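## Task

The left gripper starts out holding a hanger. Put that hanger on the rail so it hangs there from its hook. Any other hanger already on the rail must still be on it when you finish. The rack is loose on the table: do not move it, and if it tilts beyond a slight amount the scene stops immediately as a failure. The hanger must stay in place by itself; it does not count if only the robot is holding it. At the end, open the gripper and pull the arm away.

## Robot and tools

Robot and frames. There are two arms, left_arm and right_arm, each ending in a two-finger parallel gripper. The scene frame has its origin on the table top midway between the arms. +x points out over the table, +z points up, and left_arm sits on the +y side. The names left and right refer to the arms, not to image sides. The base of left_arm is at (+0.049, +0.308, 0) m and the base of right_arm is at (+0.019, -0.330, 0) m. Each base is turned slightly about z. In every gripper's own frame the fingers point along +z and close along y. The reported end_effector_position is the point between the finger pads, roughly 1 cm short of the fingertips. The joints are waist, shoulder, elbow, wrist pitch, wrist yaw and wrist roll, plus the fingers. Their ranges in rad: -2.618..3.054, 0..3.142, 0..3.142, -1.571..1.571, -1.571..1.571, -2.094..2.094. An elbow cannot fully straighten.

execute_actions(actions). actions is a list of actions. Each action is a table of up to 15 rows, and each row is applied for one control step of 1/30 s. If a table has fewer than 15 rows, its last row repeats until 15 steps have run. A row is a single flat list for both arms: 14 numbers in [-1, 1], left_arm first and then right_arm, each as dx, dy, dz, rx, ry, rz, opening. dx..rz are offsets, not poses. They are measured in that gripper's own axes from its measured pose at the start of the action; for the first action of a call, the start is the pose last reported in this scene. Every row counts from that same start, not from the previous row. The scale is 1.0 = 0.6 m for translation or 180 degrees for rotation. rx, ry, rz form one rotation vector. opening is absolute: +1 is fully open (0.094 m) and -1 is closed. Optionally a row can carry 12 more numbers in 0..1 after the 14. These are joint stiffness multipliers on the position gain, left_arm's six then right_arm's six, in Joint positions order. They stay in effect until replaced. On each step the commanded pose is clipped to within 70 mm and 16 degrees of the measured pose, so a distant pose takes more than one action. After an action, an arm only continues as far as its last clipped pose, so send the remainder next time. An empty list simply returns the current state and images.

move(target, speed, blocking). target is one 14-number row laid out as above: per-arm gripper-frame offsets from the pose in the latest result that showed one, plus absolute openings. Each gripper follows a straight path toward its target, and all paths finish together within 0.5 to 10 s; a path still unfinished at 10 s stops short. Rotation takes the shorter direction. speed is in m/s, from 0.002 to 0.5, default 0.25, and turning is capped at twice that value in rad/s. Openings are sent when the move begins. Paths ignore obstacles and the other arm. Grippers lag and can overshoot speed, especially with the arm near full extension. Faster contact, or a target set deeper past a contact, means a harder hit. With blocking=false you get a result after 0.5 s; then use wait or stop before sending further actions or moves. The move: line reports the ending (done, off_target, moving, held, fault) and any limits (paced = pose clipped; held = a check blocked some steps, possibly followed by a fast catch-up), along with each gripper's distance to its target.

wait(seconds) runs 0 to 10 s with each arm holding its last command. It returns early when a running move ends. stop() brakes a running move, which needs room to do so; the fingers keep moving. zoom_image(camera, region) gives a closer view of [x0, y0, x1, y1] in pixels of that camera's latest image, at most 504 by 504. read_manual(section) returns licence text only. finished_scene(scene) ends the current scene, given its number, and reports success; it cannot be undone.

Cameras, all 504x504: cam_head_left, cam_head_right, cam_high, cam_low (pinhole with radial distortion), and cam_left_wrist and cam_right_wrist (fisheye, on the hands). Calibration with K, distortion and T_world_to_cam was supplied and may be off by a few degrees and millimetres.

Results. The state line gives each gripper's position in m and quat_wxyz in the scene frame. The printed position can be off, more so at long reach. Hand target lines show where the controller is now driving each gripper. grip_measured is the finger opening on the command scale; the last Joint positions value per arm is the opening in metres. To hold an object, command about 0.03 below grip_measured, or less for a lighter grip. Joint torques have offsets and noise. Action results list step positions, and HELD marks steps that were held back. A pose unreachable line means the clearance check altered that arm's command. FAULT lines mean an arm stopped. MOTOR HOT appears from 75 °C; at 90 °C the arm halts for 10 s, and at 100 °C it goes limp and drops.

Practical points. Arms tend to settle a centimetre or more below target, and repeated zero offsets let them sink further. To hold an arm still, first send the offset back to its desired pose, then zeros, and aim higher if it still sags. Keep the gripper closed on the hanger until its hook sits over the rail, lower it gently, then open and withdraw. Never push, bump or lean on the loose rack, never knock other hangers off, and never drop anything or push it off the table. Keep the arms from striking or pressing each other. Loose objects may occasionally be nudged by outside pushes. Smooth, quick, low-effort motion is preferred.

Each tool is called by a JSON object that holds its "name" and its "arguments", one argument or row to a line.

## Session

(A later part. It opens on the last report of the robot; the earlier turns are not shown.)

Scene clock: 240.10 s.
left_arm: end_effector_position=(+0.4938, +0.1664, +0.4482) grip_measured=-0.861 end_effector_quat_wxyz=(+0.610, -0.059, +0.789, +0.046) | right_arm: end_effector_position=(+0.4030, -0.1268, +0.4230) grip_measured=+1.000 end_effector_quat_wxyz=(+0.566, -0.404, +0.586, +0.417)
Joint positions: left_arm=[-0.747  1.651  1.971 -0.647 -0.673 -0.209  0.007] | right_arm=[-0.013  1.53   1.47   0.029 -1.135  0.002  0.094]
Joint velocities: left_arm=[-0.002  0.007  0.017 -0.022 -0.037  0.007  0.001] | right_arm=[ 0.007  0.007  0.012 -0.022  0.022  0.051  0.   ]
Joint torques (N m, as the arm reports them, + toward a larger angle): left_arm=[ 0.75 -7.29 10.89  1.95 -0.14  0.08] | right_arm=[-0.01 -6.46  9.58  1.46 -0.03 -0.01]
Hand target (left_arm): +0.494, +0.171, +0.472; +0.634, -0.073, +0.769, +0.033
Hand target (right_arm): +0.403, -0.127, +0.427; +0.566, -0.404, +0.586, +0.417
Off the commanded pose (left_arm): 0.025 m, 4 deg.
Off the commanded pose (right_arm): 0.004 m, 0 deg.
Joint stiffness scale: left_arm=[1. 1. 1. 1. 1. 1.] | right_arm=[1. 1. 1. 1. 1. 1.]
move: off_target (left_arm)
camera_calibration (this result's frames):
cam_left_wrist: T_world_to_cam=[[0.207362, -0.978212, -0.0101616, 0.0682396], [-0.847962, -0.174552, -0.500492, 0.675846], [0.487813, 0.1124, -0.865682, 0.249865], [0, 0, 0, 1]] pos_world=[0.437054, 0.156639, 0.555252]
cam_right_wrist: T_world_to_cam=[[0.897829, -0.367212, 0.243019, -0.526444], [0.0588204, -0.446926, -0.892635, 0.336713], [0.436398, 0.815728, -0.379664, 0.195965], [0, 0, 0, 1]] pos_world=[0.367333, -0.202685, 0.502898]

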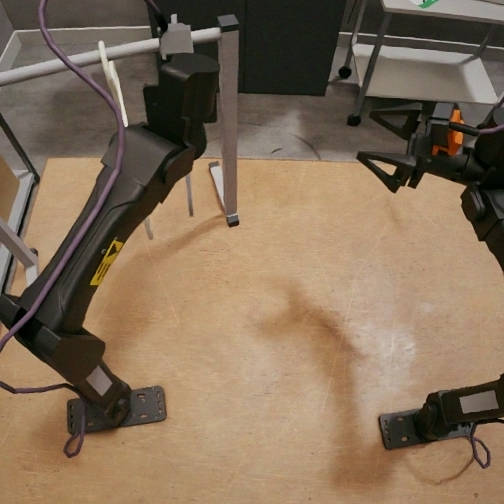

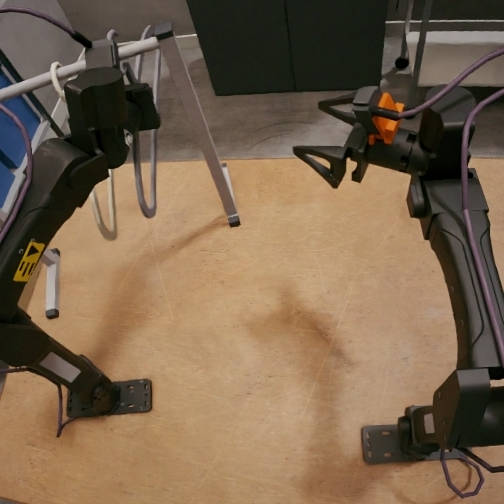

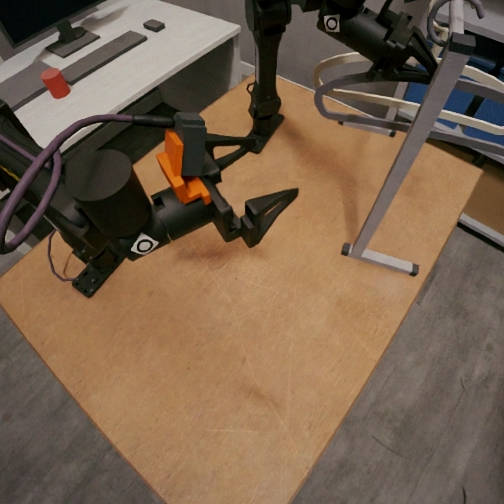

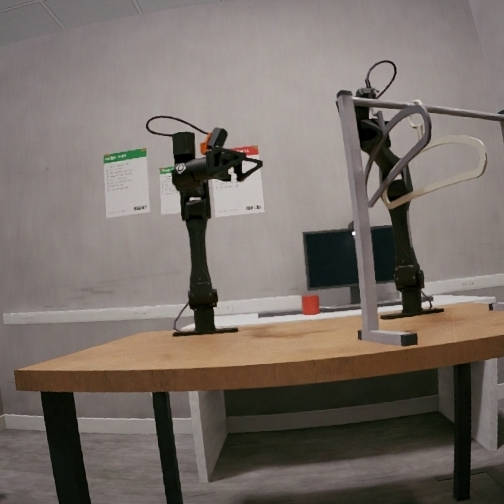

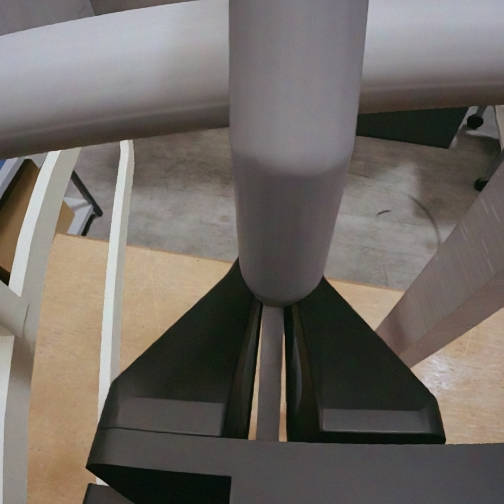

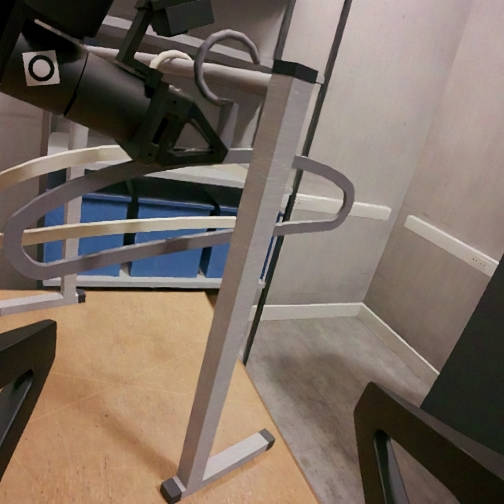

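{"name": "execute_actions", "arguments": {
  "actions": [
    [[-0.0378,0.0075,-0.0086,0.0014,-0.018,-0.0136,-0.89,-0.006,0,0,0,0,0,1],[-0.0358,0.0075,-0.0089,0.0014,-0.0162,-0.0136,-0.89,-0.006,0,0,0,0,0,1],[-0.033,0.0075,-0.0094,0.0014,-0.0136,-0.0136,-0.89,-0.006,0,0,0,0,0,1],[-0.0295,0.0075,-0.0099,0.0014,-0.0104,-0.0136,-0.89,-0.006,0,0,0,0,0,1],[-0.0256,0.0075,-0.0105,0.0014,-0.0069,-0.0136,-0.89,-0.006,0,0,0,0,0,1],[-0.0217,0.0075,-0.0111,0.0014,-0.0033,-0.0136,-0.89,-0.006,0,0,0,0,0,1],[-0.0178,0.0075,-0.0116,0.0014,0.0003,-0.0136,-0.89,-0.006,0,0,0,0,0,1],[-0.0139,0.0075,-0.0122,0.0014,0.0039,-0.0136,-0.89,-0.006,0,0,0,0,0,1],[-0.01,0.0075,-0.0128,0.0014,0.0075,-0.0136,-0.89,-0.006,0,0,0,0,0,1],[-0.0061,0.0075,-0.0134,0.0014,0.0111,-0.0136,-0.89,-0.006,0,0,0,0,0,1],[-0.0022,0.0075,-0.014,0.0014,0.0147,-0.0136,-0.89,-0.006,0,0,0,0,0,1],[0.0015,0.0075,-0.0146,0.0014,0.0181,-0.0136,-0.89,-0.006,0,0,0,0,0,1],[0.005,0.0075,-0.0151,0.0014,0.0213,-0.0136,-0.89,-0.006,0,0,0,0,0,1],[0.0078,0.0075,-0.0155,0.0014,0.0239,-0.0136,-0.89,-0.006,0,0,0,0,0,1],[0.0097,0.0075,-0.0158,0.0014,0.0257,-0.0136,-0.89,-0.006,0,0,0,0,0,1]]
  ]
}}

{"name": "wait", "arguments": {
  "seconds": 0.5
}}

{"name": "zoom_image", "arguments": {
  "camera": "cam_right_wrist",
  "region": [110, 0, 330, 170]
}}

{"name": "zoom_image", "arguments": {
  "camera": "cam_high",
  "region": [390, 0, 504, 90]
}}

Scene clock: 283.67 s.
left_arm: end_effector_position=(+0.4866, +0.1679, +0.4380) grip_measured=-0.861 end_effector_quat_wxyz=(+0.582, -0.064, +0.809, +0.041) | right_arm: end_effector_position=(+0.4030, -0.1268, +0.4230) grip_measured=+1.000 end_effector_quat_wxyz=(+0.566, -0.404, +0.586, +0.417)
Joint positions: left_arm=[-0.747  1.662  2.017 -0.769 -0.656 -0.27   0.007] | right_arm=[-0.013  1.53   1.47   0.029 -1.135  0.002  0.094]
Joint velocities: left_arm=[ 0.012  0.066  0.144 -0.359  0.037 -0.227  0.   ] | right_arm=[-0.027  0.012 -0.007  0.066  0.037  0.051  0.   ]
Joint torques (N m, as the arm reports them, + toward a larger angle): left_arm=[ 0.07 -6.94 10.46  1.71 -0.21 -0.08] | right_arm=[-0.02 -6.53  9.55  1.47 -0.03 -0.02]
Hand target (left_arm): +0.483, +0.169, +0.445; +0.581, -0.076, +0.810, +0.029
Hand target (right_arm): +0.403, -0.127, +0.427; +0.566, -0.404, +0.586, +0.417
Off the commanded pose (left_arm): 0.008 m, 2 deg.
Off the commanded pose (right_arm): 0.004 m, 0 deg.
Joint stiffness scale: left_arm=[1. 1. 1. 1. 1. 1.] | right_arm=[1. 1. 1. 1. 1. 1.]
Step readings (end_effector_position):
0: left_arm (+0.4938, +0.1662, +0.4483) | right_arm (+0.4030, -0.1268, +0.4230)
1: left_arm (+0.4938, +0.1662, +0.4483) | right_arm (+0.4030, -0.1268, +0.4230)
2: left_arm (+0.4938, +0.1662, +0.4483) | right_arm (+0.4030, -0.1268, +0.4230)
4: left_arm (+0.4938, +0.1662, +0.4481) | right_arm (+0.4030, -0.1268, +0.4230)
8: left_arm (+0.4920, +0.1666, +0.4457) | right_arm (+0.4030, -0.1268, +0.4230)
15: end_effector_position above
camera_calibration (this result's frames):
cam_left_wrist: T_world_to_cam=[[0.207828, -0.978144, -0.00646478, 0.0692935], [-0.879764, -0.184028, -0.438349, 0.654725], [0.427579, 0.0967885, -0.898782, 0.290819], [0, 0, 0, 1]] pos_world=[0.437254, 0.160118, 0.548828]
cam_right_wrist: T_world_to_cam=[[0.897829, -0.367212, 0.243019, -0.526444], [0.0588204, -0.446926, -0.892635, 0.336713], [0.436398, 0.815728, -0.379664, 0.195965], [0, 0, 0, 1]] pos_world=[0.367333, -0.202685, 0.502898]

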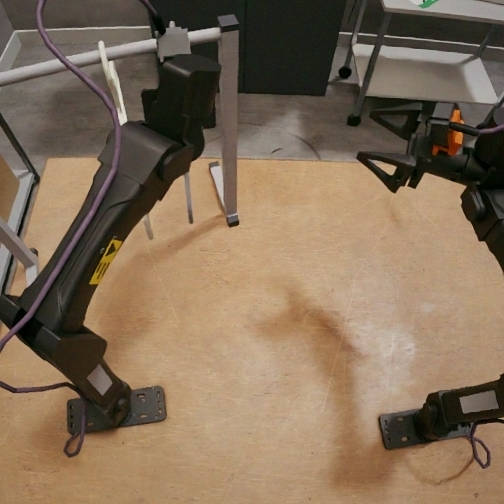

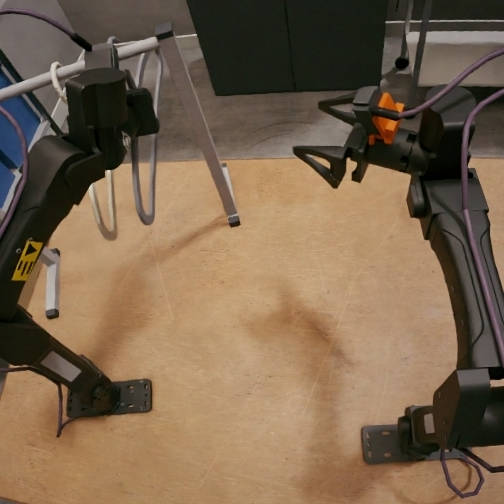

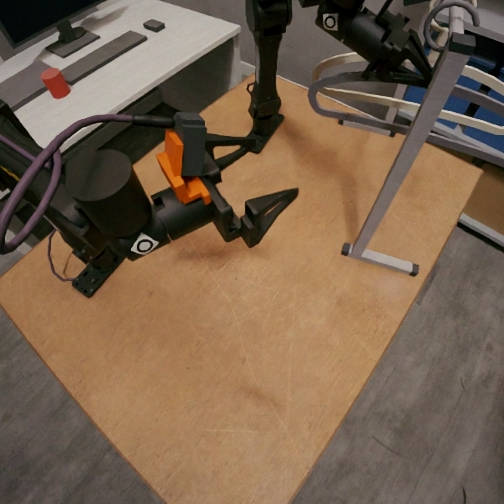

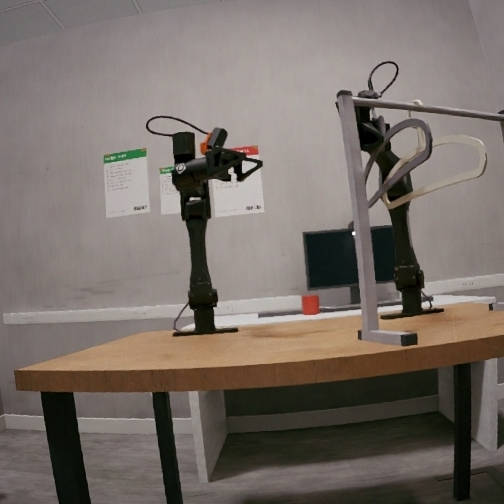

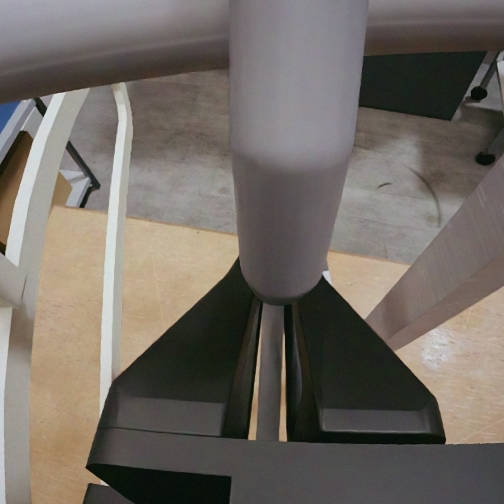

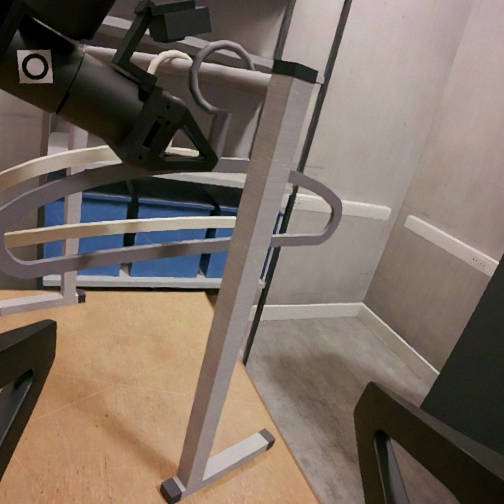

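Scene clock: 284.17 s.
left_arm: end_effector_position=(+0.4839, +0.1680, +0.4267) grip_measured=-0.861 end_effector_quat_wxyz=(+0.564, -0.063, +0.823, +0.043) | right_arm: end_effector_position=(+0.4030, -0.1268, +0.4230) grip_measured=+1.000 end_effector_quat_wxyz=(+0.566, -0.404, +0.586, +0.417)
Joint positions: left_arm=[-0.747  1.668  2.024 -0.825 -0.646 -0.297  0.007] | right_arm=[-0.013  1.53   1.47   0.029 -1.135  0.002  0.094]
Joint velocities: left_arm=[-0.002 -0.007 -0.012  0.007 -0.037 -0.081  0.   ] | right_arm=[-0.007 -0.007  0.002  0.037  0.022  0.022  0.   ]
Joint torques (N m, as the arm reports them, + toward a larger angle): left_arm=[ 0.05 -7.27 10.7   1.67 -0.25 -0.1 ] | right_arm=[-0.08 -6.43  9.57  1.46 -0.03 -0.01]
Hand target (left_arm): +0.483, +0.169, +0.445; +0.581, -0.076, +0.810, +0.029
Hand target (right_arm): +0.403, -0.127, +0.427; +0.566, -0.404, +0.586, +0.417
Off the commanded pose (left_arm): 0.018 m, 3 deg.
Off the commanded pose (right_arm): 0.004 m, 0 deg.
Joint stiffness scale: left_arm=[1. 1. 1. 1. 1. 1.] | right_arm=[1. 1. 1. 1. 1. 1.]
wait: 0.50 s; at rest by 0.43 s
camera_calibration (this result's frames):
cam_left_wrist: T_world_to_cam=[[0.207749, -0.978043, -0.0165094, 0.0741917], [-0.898722, -0.184182, -0.397966, 0.639382], [0.386187, 0.0975141, -0.917252, 0.309698], [0, 0, 0, 1]] pos_world=[0.439612, 0.160125, 0.539748]
cam_right_wrist: T_world_to_cam=[[0.897829, -0.367212, 0.243019, -0.526444], [0.0588204, -0.446926, -0.892635, 0.336713], [0.436398, 0.815728, -0.379664, 0.195965], [0, 0, 0, 1]] pos_world=[0.367333, -0.202685, 0.502898]

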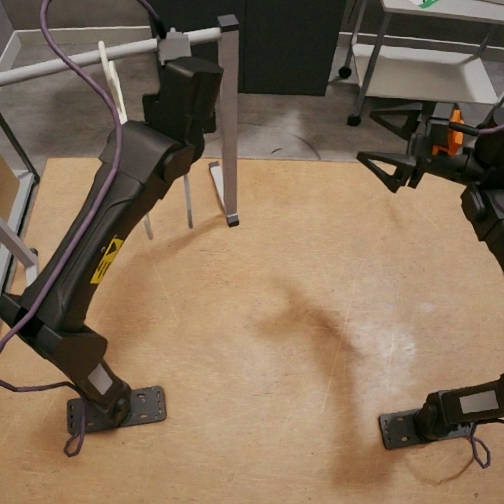

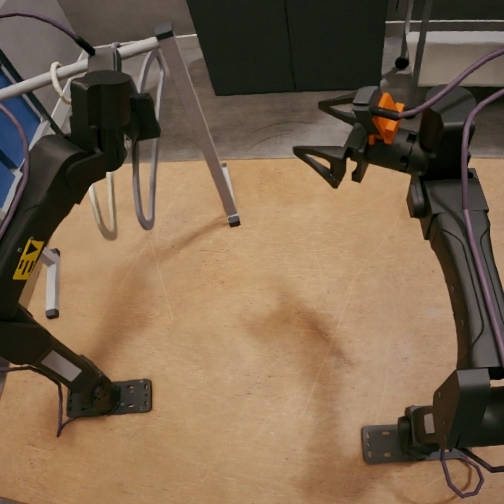

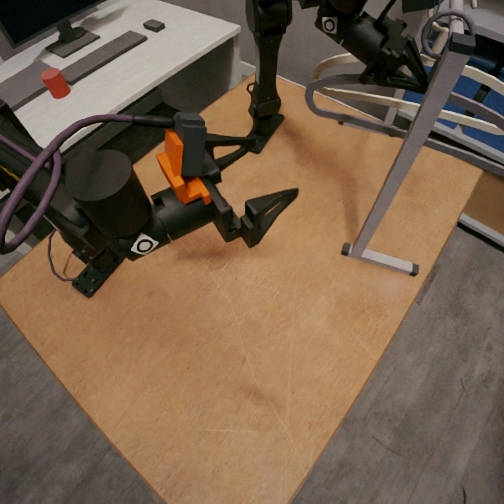

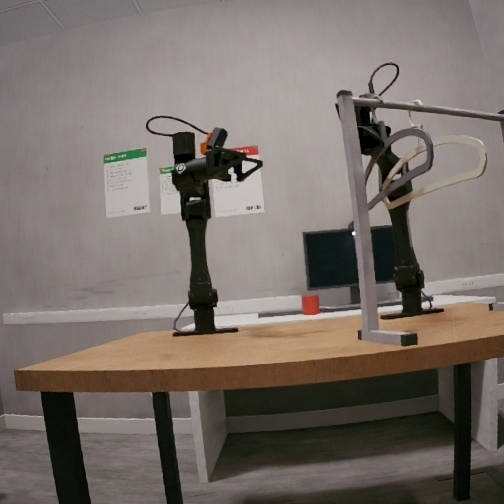

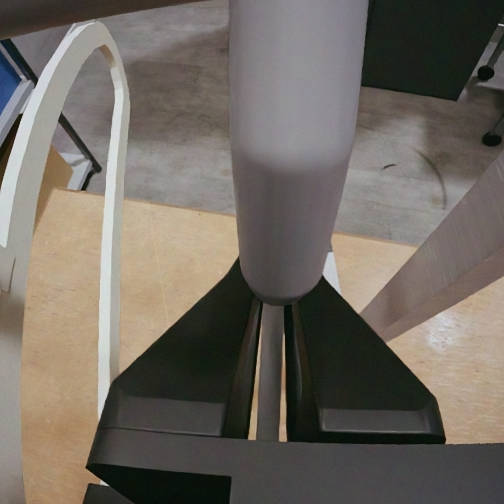

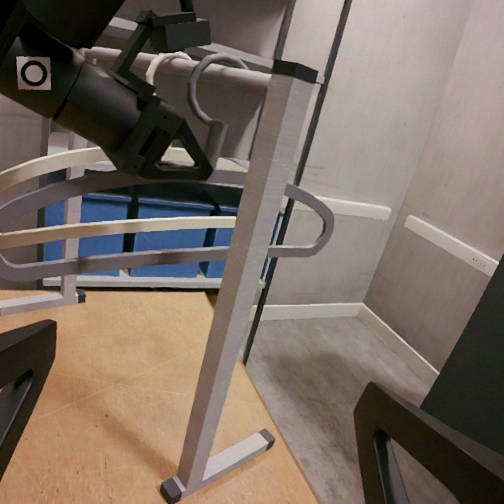

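Region (110, 0, 330, 170) of cam_right_wrist's 504x504 image, scaled by 2.291, with more detail than that image has; it fills the top 389 rows of this view, and the rest is white.

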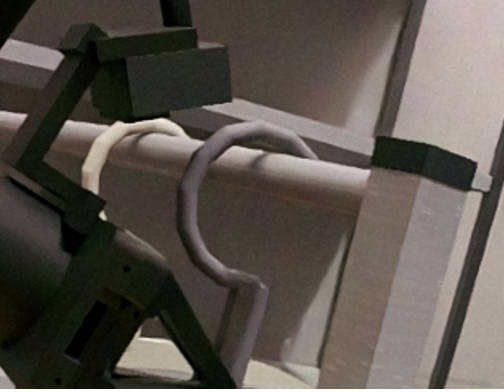

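Region (390, 0, 504, 90) of cam_high's 504x504 image, scaled by 4.421, with more detail than that image has; it fills the top 398 rows of this view, and the rest is white.

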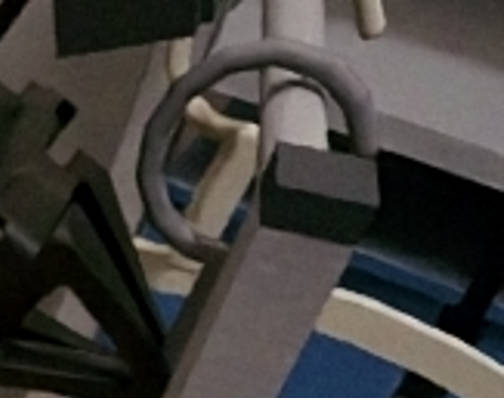

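{"name": "execute_actions", "arguments": {
  "actions": [
    [[-0.027,0.0019,-0.012,0.003,-0.0127,-0.0128,-0.89,-0.006,0,0,0,0,0,1],[-0.025,0.0019,-0.011,0.003,-0.0127,-0.0128,-0.89,-0.006,0,0,0,0,0,1],[-0.023,0.0019,-0.010,0.003,-0.0127,-0.0128,-0.89,-0.006,0,0,0,0,0,1],[-0.021,0.0019,-0.0095,0.003,-0.0127,-0.0128,-0.89,-0.006,0,0,0,0,0,1],[-0.0187,0.0019,-0.0086,0.003,-0.0127,-0.0128,-0.89,-0.006,0,0,0,0,0,1]]
  ]
}}

{"name": "zoom_image", "arguments": {
  "camera": "cam_high",
  "region": [390, 0, 504, 90]
}}

Scene clock: 298.57 s.
left_arm: end_effector_position=(+0.4840, +0.1679, +0.4270) grip_measured=-0.861 end_effector_quat_wxyz=(+0.564, -0.064, +0.822, +0.042) | right_arm: end_effector_position=(+0.4030, -0.1268, +0.4230) grip_measured=+1.000 end_effector_quat_wxyz=(+0.566, -0.404, +0.586, +0.417)
Joint positions: left_arm=[-0.747  1.668  2.024 -0.823 -0.646 -0.298  0.007] | right_arm=[-0.013  1.53   1.47   0.029 -1.135  0.002  0.094]
Joint velocities: left_arm=[ 0.007 -0.002 -0.017  0.051  0.007 -0.007 -0.   ] | right_arm=[-0.017  0.002  0.002  0.022  0.051 -0.081  0.   ]
Joint torques (N m, as the arm reports them, + toward a larger angle): left_arm=[ 0.05 -8.57  6.8   1.9  -0.24 -0.09] | right_arm=[-0.07 -6.48  9.58  1.46 -0.03  0.  ]
Hand target (left_arm): +0.483, +0.169, +0.439; +0.580, -0.076, +0.810, +0.029
Hand target (right_arm): +0.403, -0.127, +0.427; +0.566, -0.404, +0.586, +0.417
Off the commanded pose (left_arm): 0.012 m, 3 deg.
Off the commanded pose (right_arm): 0.004 m, 0 deg.
Joint stiffness scale: left_arm=[1. 1. 1. 1. 1. 1.] | right_arm=[1. 1. 1. 1. 1. 1.]
Step readings (end_effector_position):
0: left_arm (+0.4837, +0.1680, +0.4264) | right_arm (+0.4030, -0.1268, +0.4230)
1: left_arm (+0.4837, +0.1680, +0.4264) | right_arm (+0.4030, -0.1268, +0.4230)
2: left_arm (+0.4837, +0.1680, +0.4264) | right_arm (+0.4030, -0.1268, +0.4230)
4: left_arm (+0.4837, +0.1680, +0.4264) | right_arm (+0.4030, -0.1268, +0.4230)
8: left_arm (+0.4839, +0.1680, +0.4267) | right_arm (+0.4030, -0.1268, +0.4230)
15: end_effector_position above
camera_calibration (this result's frames):
cam_left_wrist: T_world_to_cam=[[0.20784, -0.978059, -0.0142687, 0.0730322], [-0.898161, -0.185043, -0.398829, 0.639822], [0.387438, 0.0957084, -0.916914, 0.309465], [0, 0, 0, 1]] pos_world=[0.439586, 0.160206, 0.539974]
cam_right_wrist: T_world_to_cam=[[0.897829, -0.367212, 0.243019, -0.526444], [0.0588204, -0.446926, -0.892635, 0.336713], [0.436398, 0.815728, -0.379664, 0.195965], [0, 0, 0, 1]] pos_world=[0.367333, -0.202685, 0.502898]

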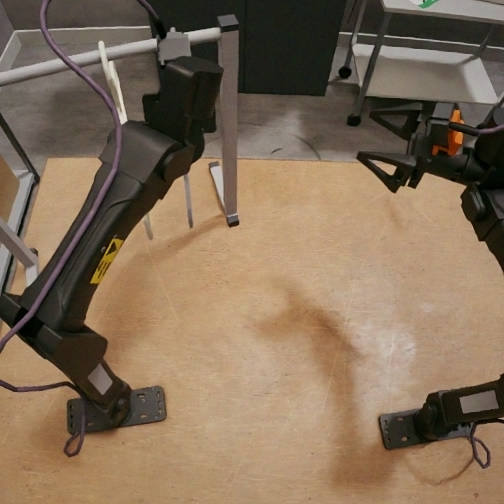

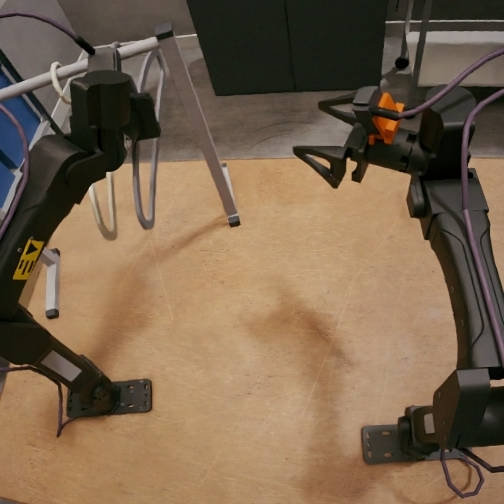

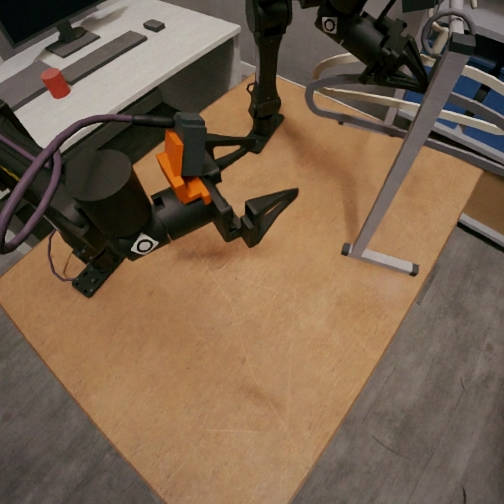

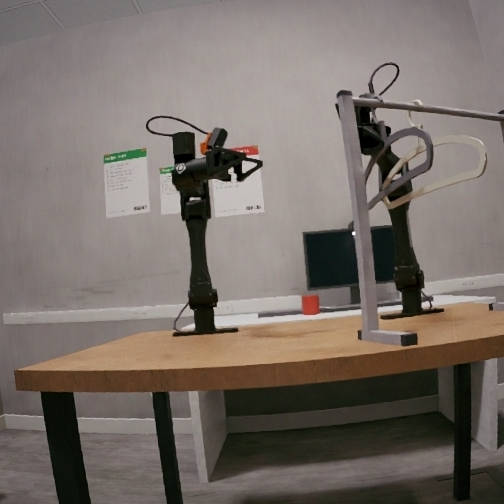

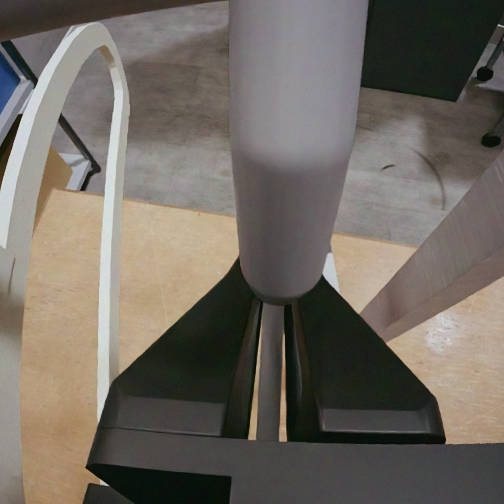

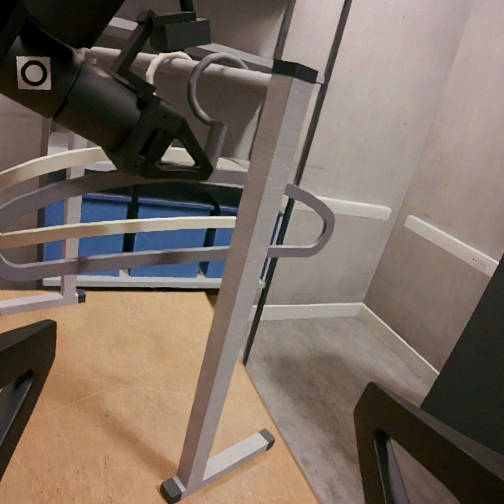

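Region (390, 0, 504, 90) of cam_high's 504x504 image, scaled by 4.421, with more detail than that image has; it fills the top 398 rows of this view, and the rest is white.

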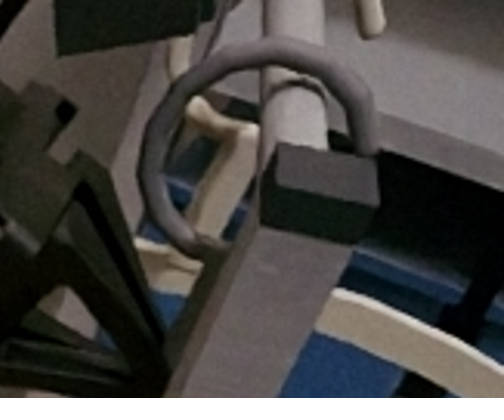

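{"name": "execute_actions", "arguments": {
  "actions": [
    [[-0.016,0.002,-0.008,0.003,-0.0127,-0.0128,-0.89,-0.006,0,0,0,0,0,1],[-0.013,0.002,-0.007,0.003,-0.0127,-0.0128,-0.89,-0.006,0,0,0,0,0,1],[-0.010,0.002,-0.006,0.003,-0.0127,-0.0128,-0.89,-0.006,0,0,0,0,0,1],[-0.008,0.002,-0.005,0.003,-0.0127,-0.0128,-0.89,-0.006,0,0,0,0,0,1]]
  ]
}}

{"name": "zoom_image", "arguments": {
  "camera": "cam_high",
  "region": [390, 0, 504, 90]
}}

Scene clock: 308.03 s.
left_arm: end_effector_position=(+0.4888, +0.1653, +0.4234) grip_measured=-0.861 end_effector_quat_wxyz=(+0.572, -0.069, +0.817, +0.036) | right_arm: end_effector_position=(+0.4030, -0.1268, +0.4230) grip_measured=+1.000 end_effector_quat_wxyz=(+0.566, -0.404, +0.586, +0.417)
Joint positions: left_arm=[-0.747  1.661  1.977 -0.761 -0.648 -0.301  0.007] | right_arm=[-0.013  1.53   1.47   0.029 -1.135  0.002  0.094]
Joint velocities: left_arm=[-0.007  0.017 -0.007  0.007 -0.095 -0.022  0.001] | right_arm=[-0.017  0.002  0.012 -0.007 -0.051  0.051  0.   ]
Joint torques (N m, as the arm reports them, + toward a larger angle): left_arm=[ 0.01 -9.57  6.39  1.66 -0.2  -0.08] | right_arm=[-0.04 -6.45  9.56  1.44 -0.03 -0.01]
Hand target (left_arm): +0.483, +0.169, +0.433; +0.581, -0.077, +0.810, +0.028
Hand target (right_arm): +0.403, -0.127, +0.427; +0.566, -0.404, +0.586, +0.417
Off the commanded pose (left_arm): 0.012 m, 2 deg.
Off the commanded pose (right_arm): 0.004 m, 0 deg.
Joint stiffness scale: left_arm=[1. 1. 1. 1. 1. 1.] | right_arm=[1. 1. 1. 1. 1. 1.]
Step readings (end_effector_position):
0: left_arm (+0.4840, +0.1679, +0.4271) | right_arm (+0.4030, -0.1268, +0.4230)
1: left_arm (+0.4842, +0.1677, +0.4268) | right_arm (+0.4030, -0.1268, +0.4230)
2: left_arm (+0.4848, +0.1674, +0.4258) | right_arm (+0.4030, -0.1268, +0.4230)
4: left_arm (+0.4863, +0.1668, +0.4229) | right_arm (+0.4030, -0.1268, +0.4230)
8: left_arm (+0.4882, +0.1657, +0.4233) | right_arm (+0.4030, -0.1268, +0.4230)
15: end_effector_position above
camera_calibration (this result's frames):
cam_left_wrist: T_world_to_cam=[[0.211007, -0.977478, 0.00363433, 0.0602622], [-0.889245, -0.193502, -0.414487, 0.645863], [0.405855, 0.084228, -0.910048, 0.294489], [0, 0, 0, 1]] pos_world=[0.442095, 0.159076, 0.535482]
cam_right_wrist: T_world_to_cam=[[0.897829, -0.367212, 0.243019, -0.526444], [0.0588204, -0.446926, -0.892635, 0.336713], [0.436398, 0.815728, -0.379664, 0.195965], [0, 0, 0, 1]] pos_world=[0.367333, -0.202685, 0.502898]

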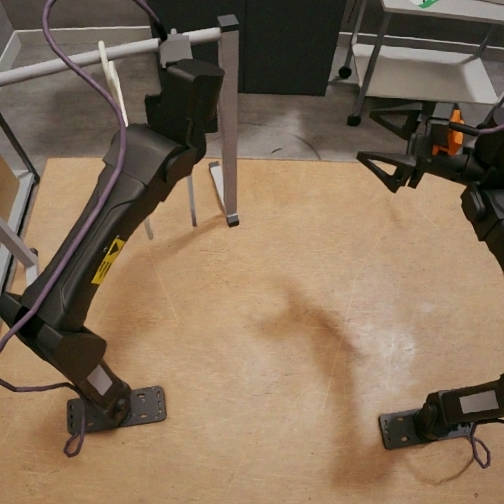

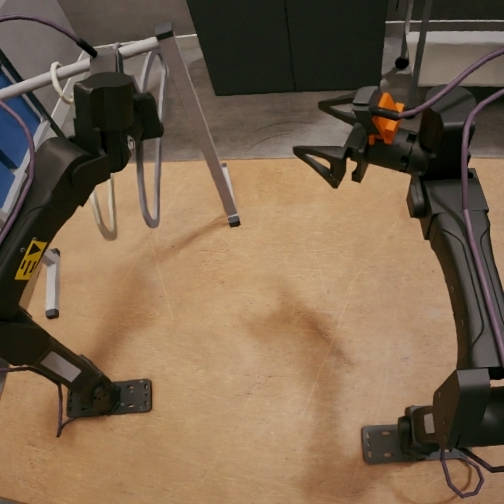

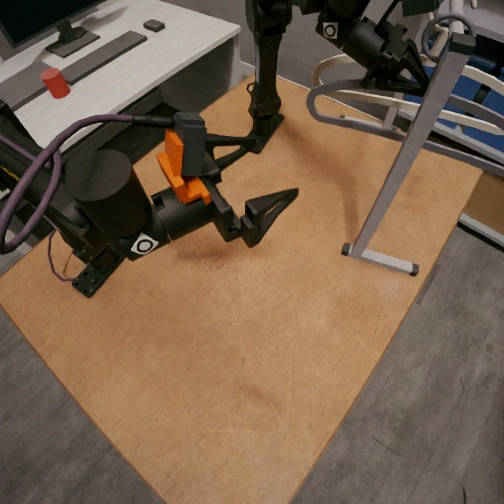

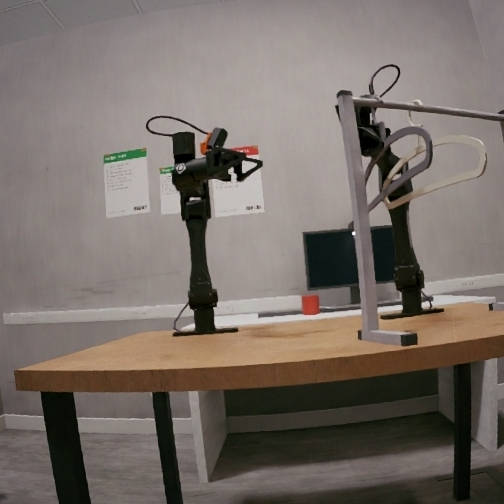

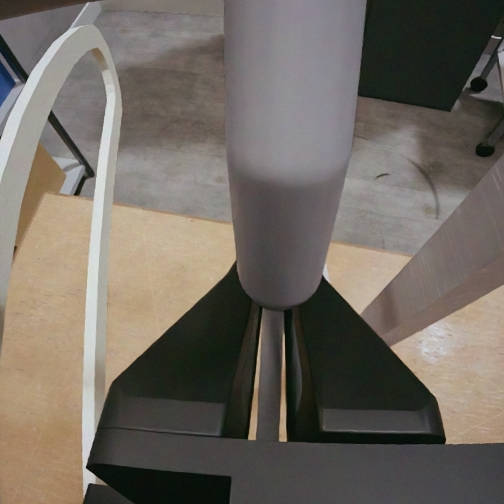

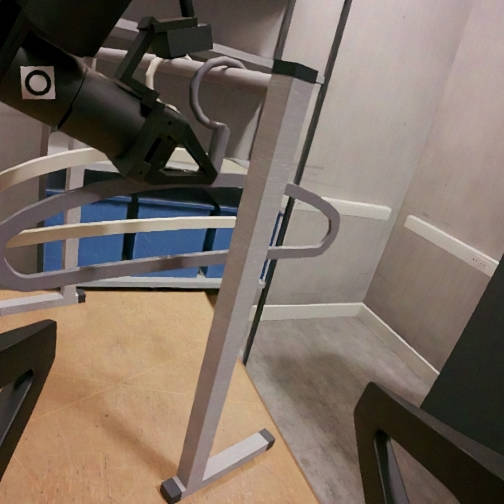

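Region (390, 0, 504, 90) of cam_high's 504x504 image, scaled by 4.421, with more detail than that image has; it fills the top 398 rows of this view, and the rest is white.

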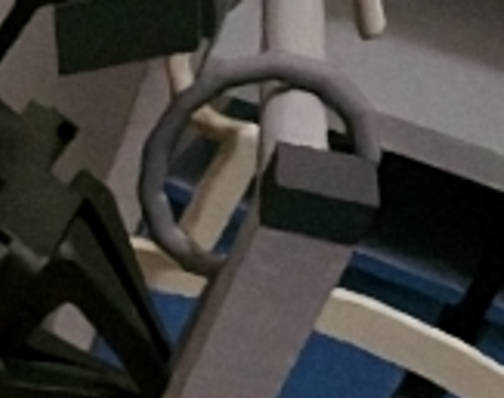

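{"name": "execute_actions", "arguments": {
  "actions": [
    [[-0.02,0.004,-0.014,0.003,-0.008,-0.006,-0.86,-0.006,0,0,0,0,0,1],[-0.022,0.004,-0.015,0.003,-0.008,-0.006,-0.82,-0.006,0,0,0,0,0,1],[-0.024,0.004,-0.016,0.003,-0.008,-0.006,-0.76,-0.006,0,0,0,0,0,1],[-0.025,0.004,-0.017,0.003,-0.008,-0.006,-0.68,-0.006,0,0,0,0,0,1],[-0.025,0.004,-0.017,0.003,-0.008,-0.006,-0.58,-0.006,0,0,0,0,0,1],[-0.025,0.004,-0.017,0.003,-0.008,-0.006,-0.48,-0.006,0,0,0,0,0,1],[-0.025,0.004,-0.017,0.003,-0.008,-0.006,-0.38,-0.006,0,0,0,0,0,1],[-0.025,0.004,-0.017,0.003,-0.008,-0.006,-0.28,-0.006,0,0,0,0,0,1],[-0.025,0.004,-0.017,0.003,-0.008,-0.006,-0.18,-0.006,0,0,0,0,0,1],[-0.025,0.004,-0.017,0.003,-0.008,-0.006,-0.1,-0.006,0,0,0,0,0,1]]
  ]
}}

{"name": "move", "arguments": {
  "target": [-0.03,0,-0.3,0,-0.015,0,-0.1,-0.006,0,-0.1,0,0,0,1],
  "speed": 0.15
}}

Scene clock: 323.10 s.
left_arm: end_effector_position=(+0.4876, +0.1661, +0.4268) grip_measured=-0.103 end_effector_quat_wxyz=(+0.573, -0.070, +0.816, +0.036) | right_arm: end_effector_position=(+0.4030, -0.1268, +0.4230) grip_measured=+1.000 end_effector_quat_wxyz=(+0.566, -0.404, +0.586, +0.417)
Joint positions: left_arm=[-0.747  1.661  1.99  -0.77  -0.648 -0.301  0.042] | right_arm=[-0.013  1.53   1.47   0.029 -1.135  0.002  0.094]
Joint velocities: left_arm=[-0.007  0.017 -0.007 -0.051  0.037 -0.007 -0.001] | right_arm=[ 0.007 -0.002 -0.012  0.007 -0.007 -0.037  0.   ]
Joint torques (N m, as the arm reports them, + toward a larger angle): left_arm=[-0.08 -7.67 10.32  1.48 -0.2   0.02] | right_arm=[ 0.01 -6.55  9.53  1.47 -0.02 -0.01]
Hand target (left_arm): +0.484, +0.167, +0.441; +0.583, -0.074, +0.809, +0.028
Hand target (right_arm): +0.403, -0.127, +0.427; +0.566, -0.404, +0.586, +0.417
Off the commanded pose (left_arm): 0.015 m, 2 deg.
Off the commanded pose (right_arm): 0.004 m, 0 deg.
Joint stiffness scale: left_arm=[1. 1. 1. 1. 1. 1.] | right_arm=[1. 1. 1. 1. 1. 1.]
Step readings (end_effector_position):
0: left_arm (+0.4888, +0.1653, +0.4235) | right_arm (+0.4030, -0.1268, +0.4230)
1: left_arm (+0.4888, +0.1653, +0.4235) | right_arm (+0.4030, -0.1268, +0.4230)
2: left_arm (+0.4888, +0.1653, +0.4235) | right_arm (+0.4030, -0.1268, +0.4230)
4: left_arm (+0.4886, +0.1654, +0.4235) | right_arm (+0.4030, -0.1268, +0.4230)
8: left_arm (+0.4878, +0.1659, +0.4258) | right_arm (+0.4030, -0.1268, +0.4230)
15: end_effector_position above
camera_calibration (this result's frames):
cam_left_wrist: T_world_to_cam=[[0.21112, -0.97744, 0.00636344, 0.0600132], [-0.887982, -0.19451, -0.416719, 0.646845], [0.408555, 0.0823269, -0.909013, 0.296597], [0, 0, 0, 1]] pos_world=[0.440541, 0.160059, 0.538781]
cam_right_wrist: T_world_to_cam=[[0.897829, -0.367212, 0.243019, -0.526444], [0.0588204, -0.446926, -0.892635, 0.336713], [0.436398, 0.815728, -0.379664, 0.195965], [0, 0, 0, 1]] pos_world=[0.367333, -0.202685, 0.502898]

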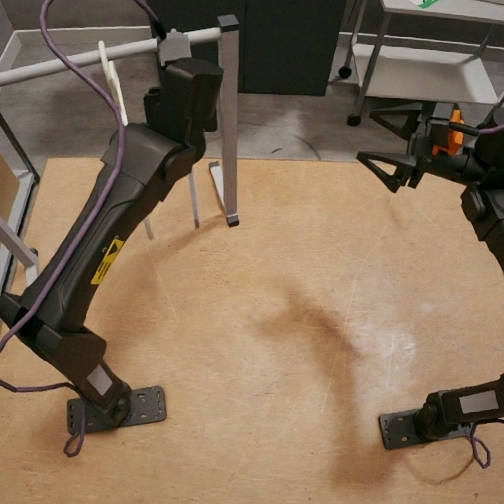

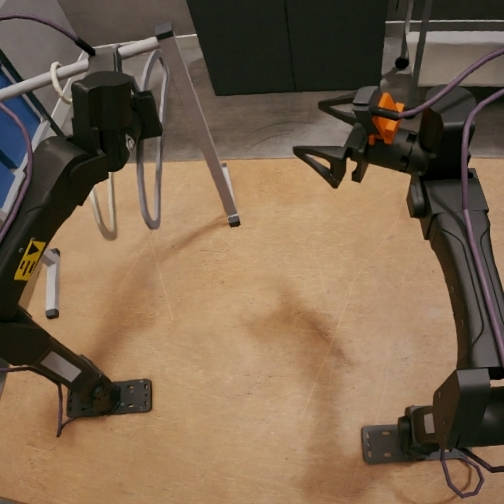

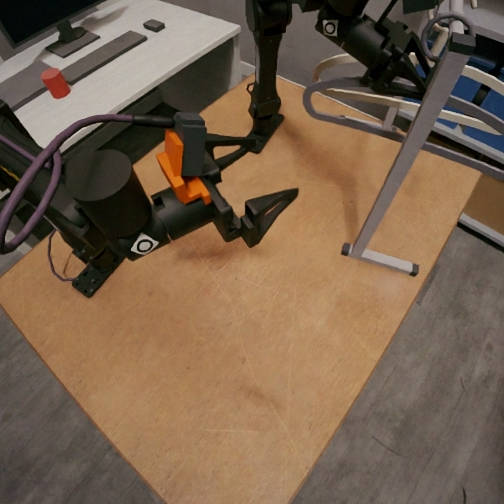

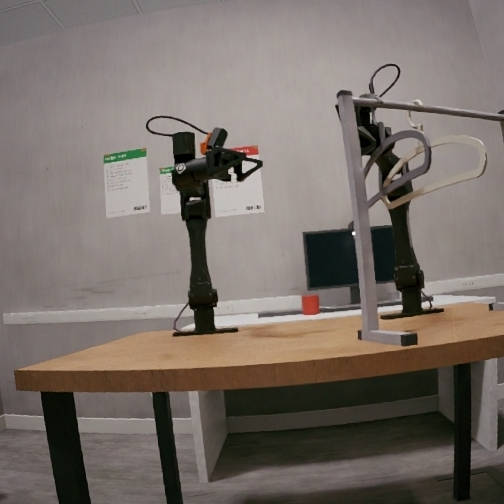

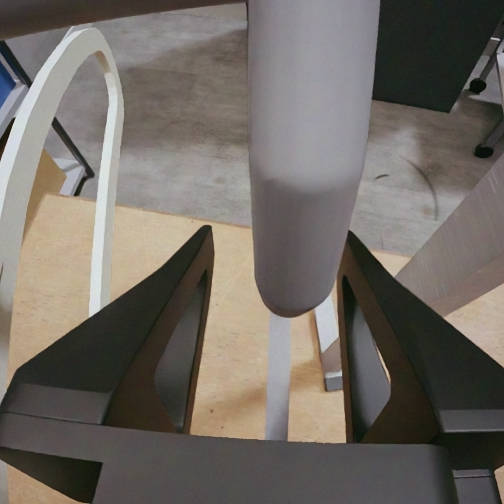

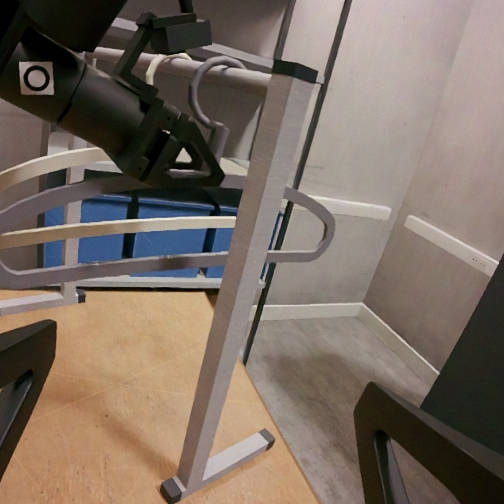

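Scene clock: 325.37 s.
left_arm: end_effector_position=(+0.3295, +0.1430, +0.5000) grip_measured=-0.103 end_effector_quat_wxyz=(+0.585, -0.065, +0.808, +0.035) | right_arm: end_effector_position=(+0.3901, -0.1813, +0.4249) grip_measured=+1.000 end_effector_quat_wxyz=(+0.566, -0.403, +0.585, +0.418)
Joint positions: left_arm=[-1.231  1.658  2.478 -1.527 -1.066 -0.662  0.042] | right_arm=[-0.182  1.479  1.43   0.011 -1.306 -0.003  0.094]
Joint velocities: left_arm=[-0.002  0.002 -0.007 -0.007 -0.022  0.007 -0.003] | right_arm=[-0.002  0.002  0.017  0.022 -0.007 -0.051  0.   ]
Joint torques (N m, as the arm reports them, + toward a larger angle): left_arm=[-0.7  -3.85  7.35  1.1  -0.62 -0.1 ] | right_arm=[-0.81 -8.2   7.16  1.26 -0.07 -0.09]
Hand target (left_arm): +0.328, +0.144, +0.504; +0.590, -0.070, +0.804, +0.034
Hand target (right_arm): +0.383, -0.184, +0.428; +0.566, -0.404, +0.585, +0.417
Off the commanded pose (left_arm): 0.006 m, 1 deg.
Off the commanded pose (right_arm): 0.007 m, 0 deg.
Joint stiffness scale: left_arm=[1. 1. 1. 1. 1. 1.] | right_arm=[1. 1. 1. 1. 1. 1.]
move: done
camera_calibration (this result's frames):
cam_left_wrist: T_world_to_cam=[[0.201995, -0.979375, 0.00482359, 0.0743932], [-0.878081, -0.18328, -0.442021, 0.540257], [0.433789, 0.0850504, -0.896992, 0.41491], [0, 0, 0, 1]] pos_world=[0.279379, 0.136589, 0.610617]
cam_right_wrist: T_world_to_cam=[[0.898609, -0.36716, 0.240198, -0.534447], [0.0579366, -0.443366, -0.894466, 0.31658], [0.434908, 0.817692, -0.37714, 0.24673], [0, 0, 0, 1]] pos_world=[0.354613, -0.257616, 0.504595]

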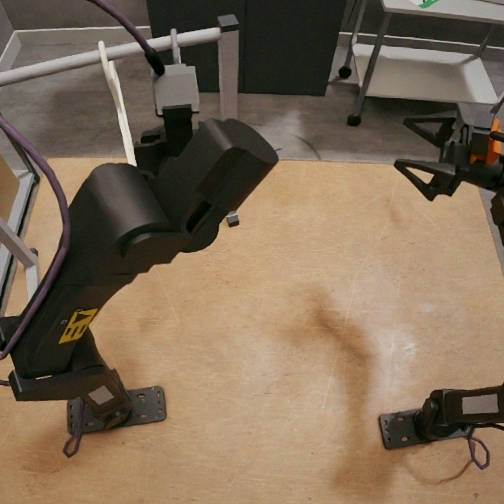

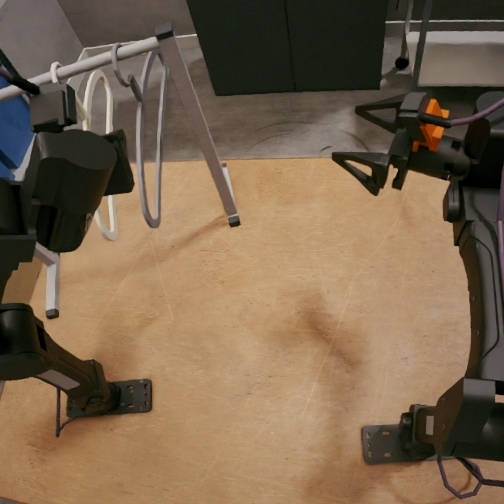

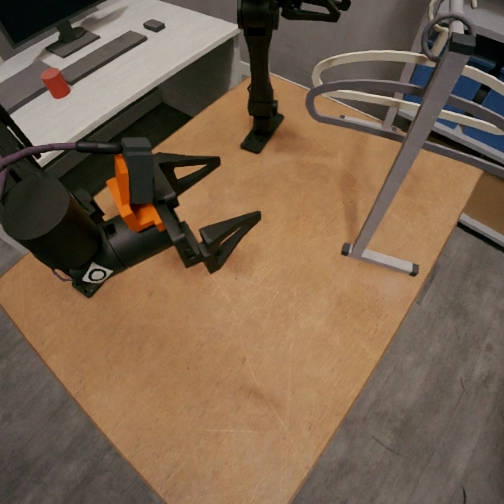

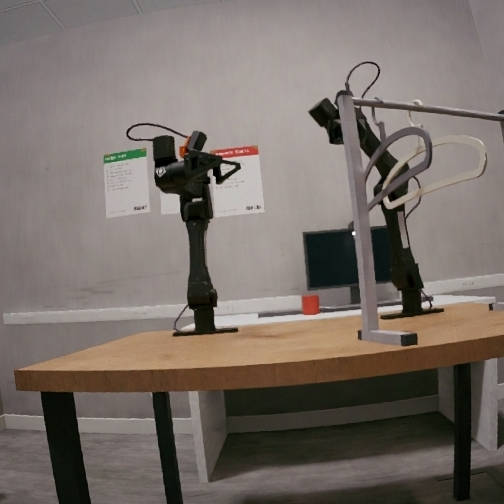

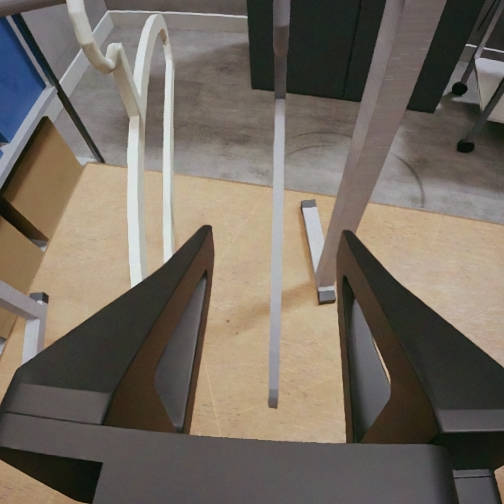

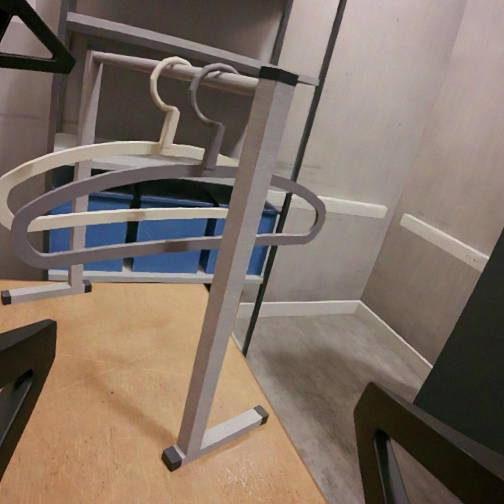

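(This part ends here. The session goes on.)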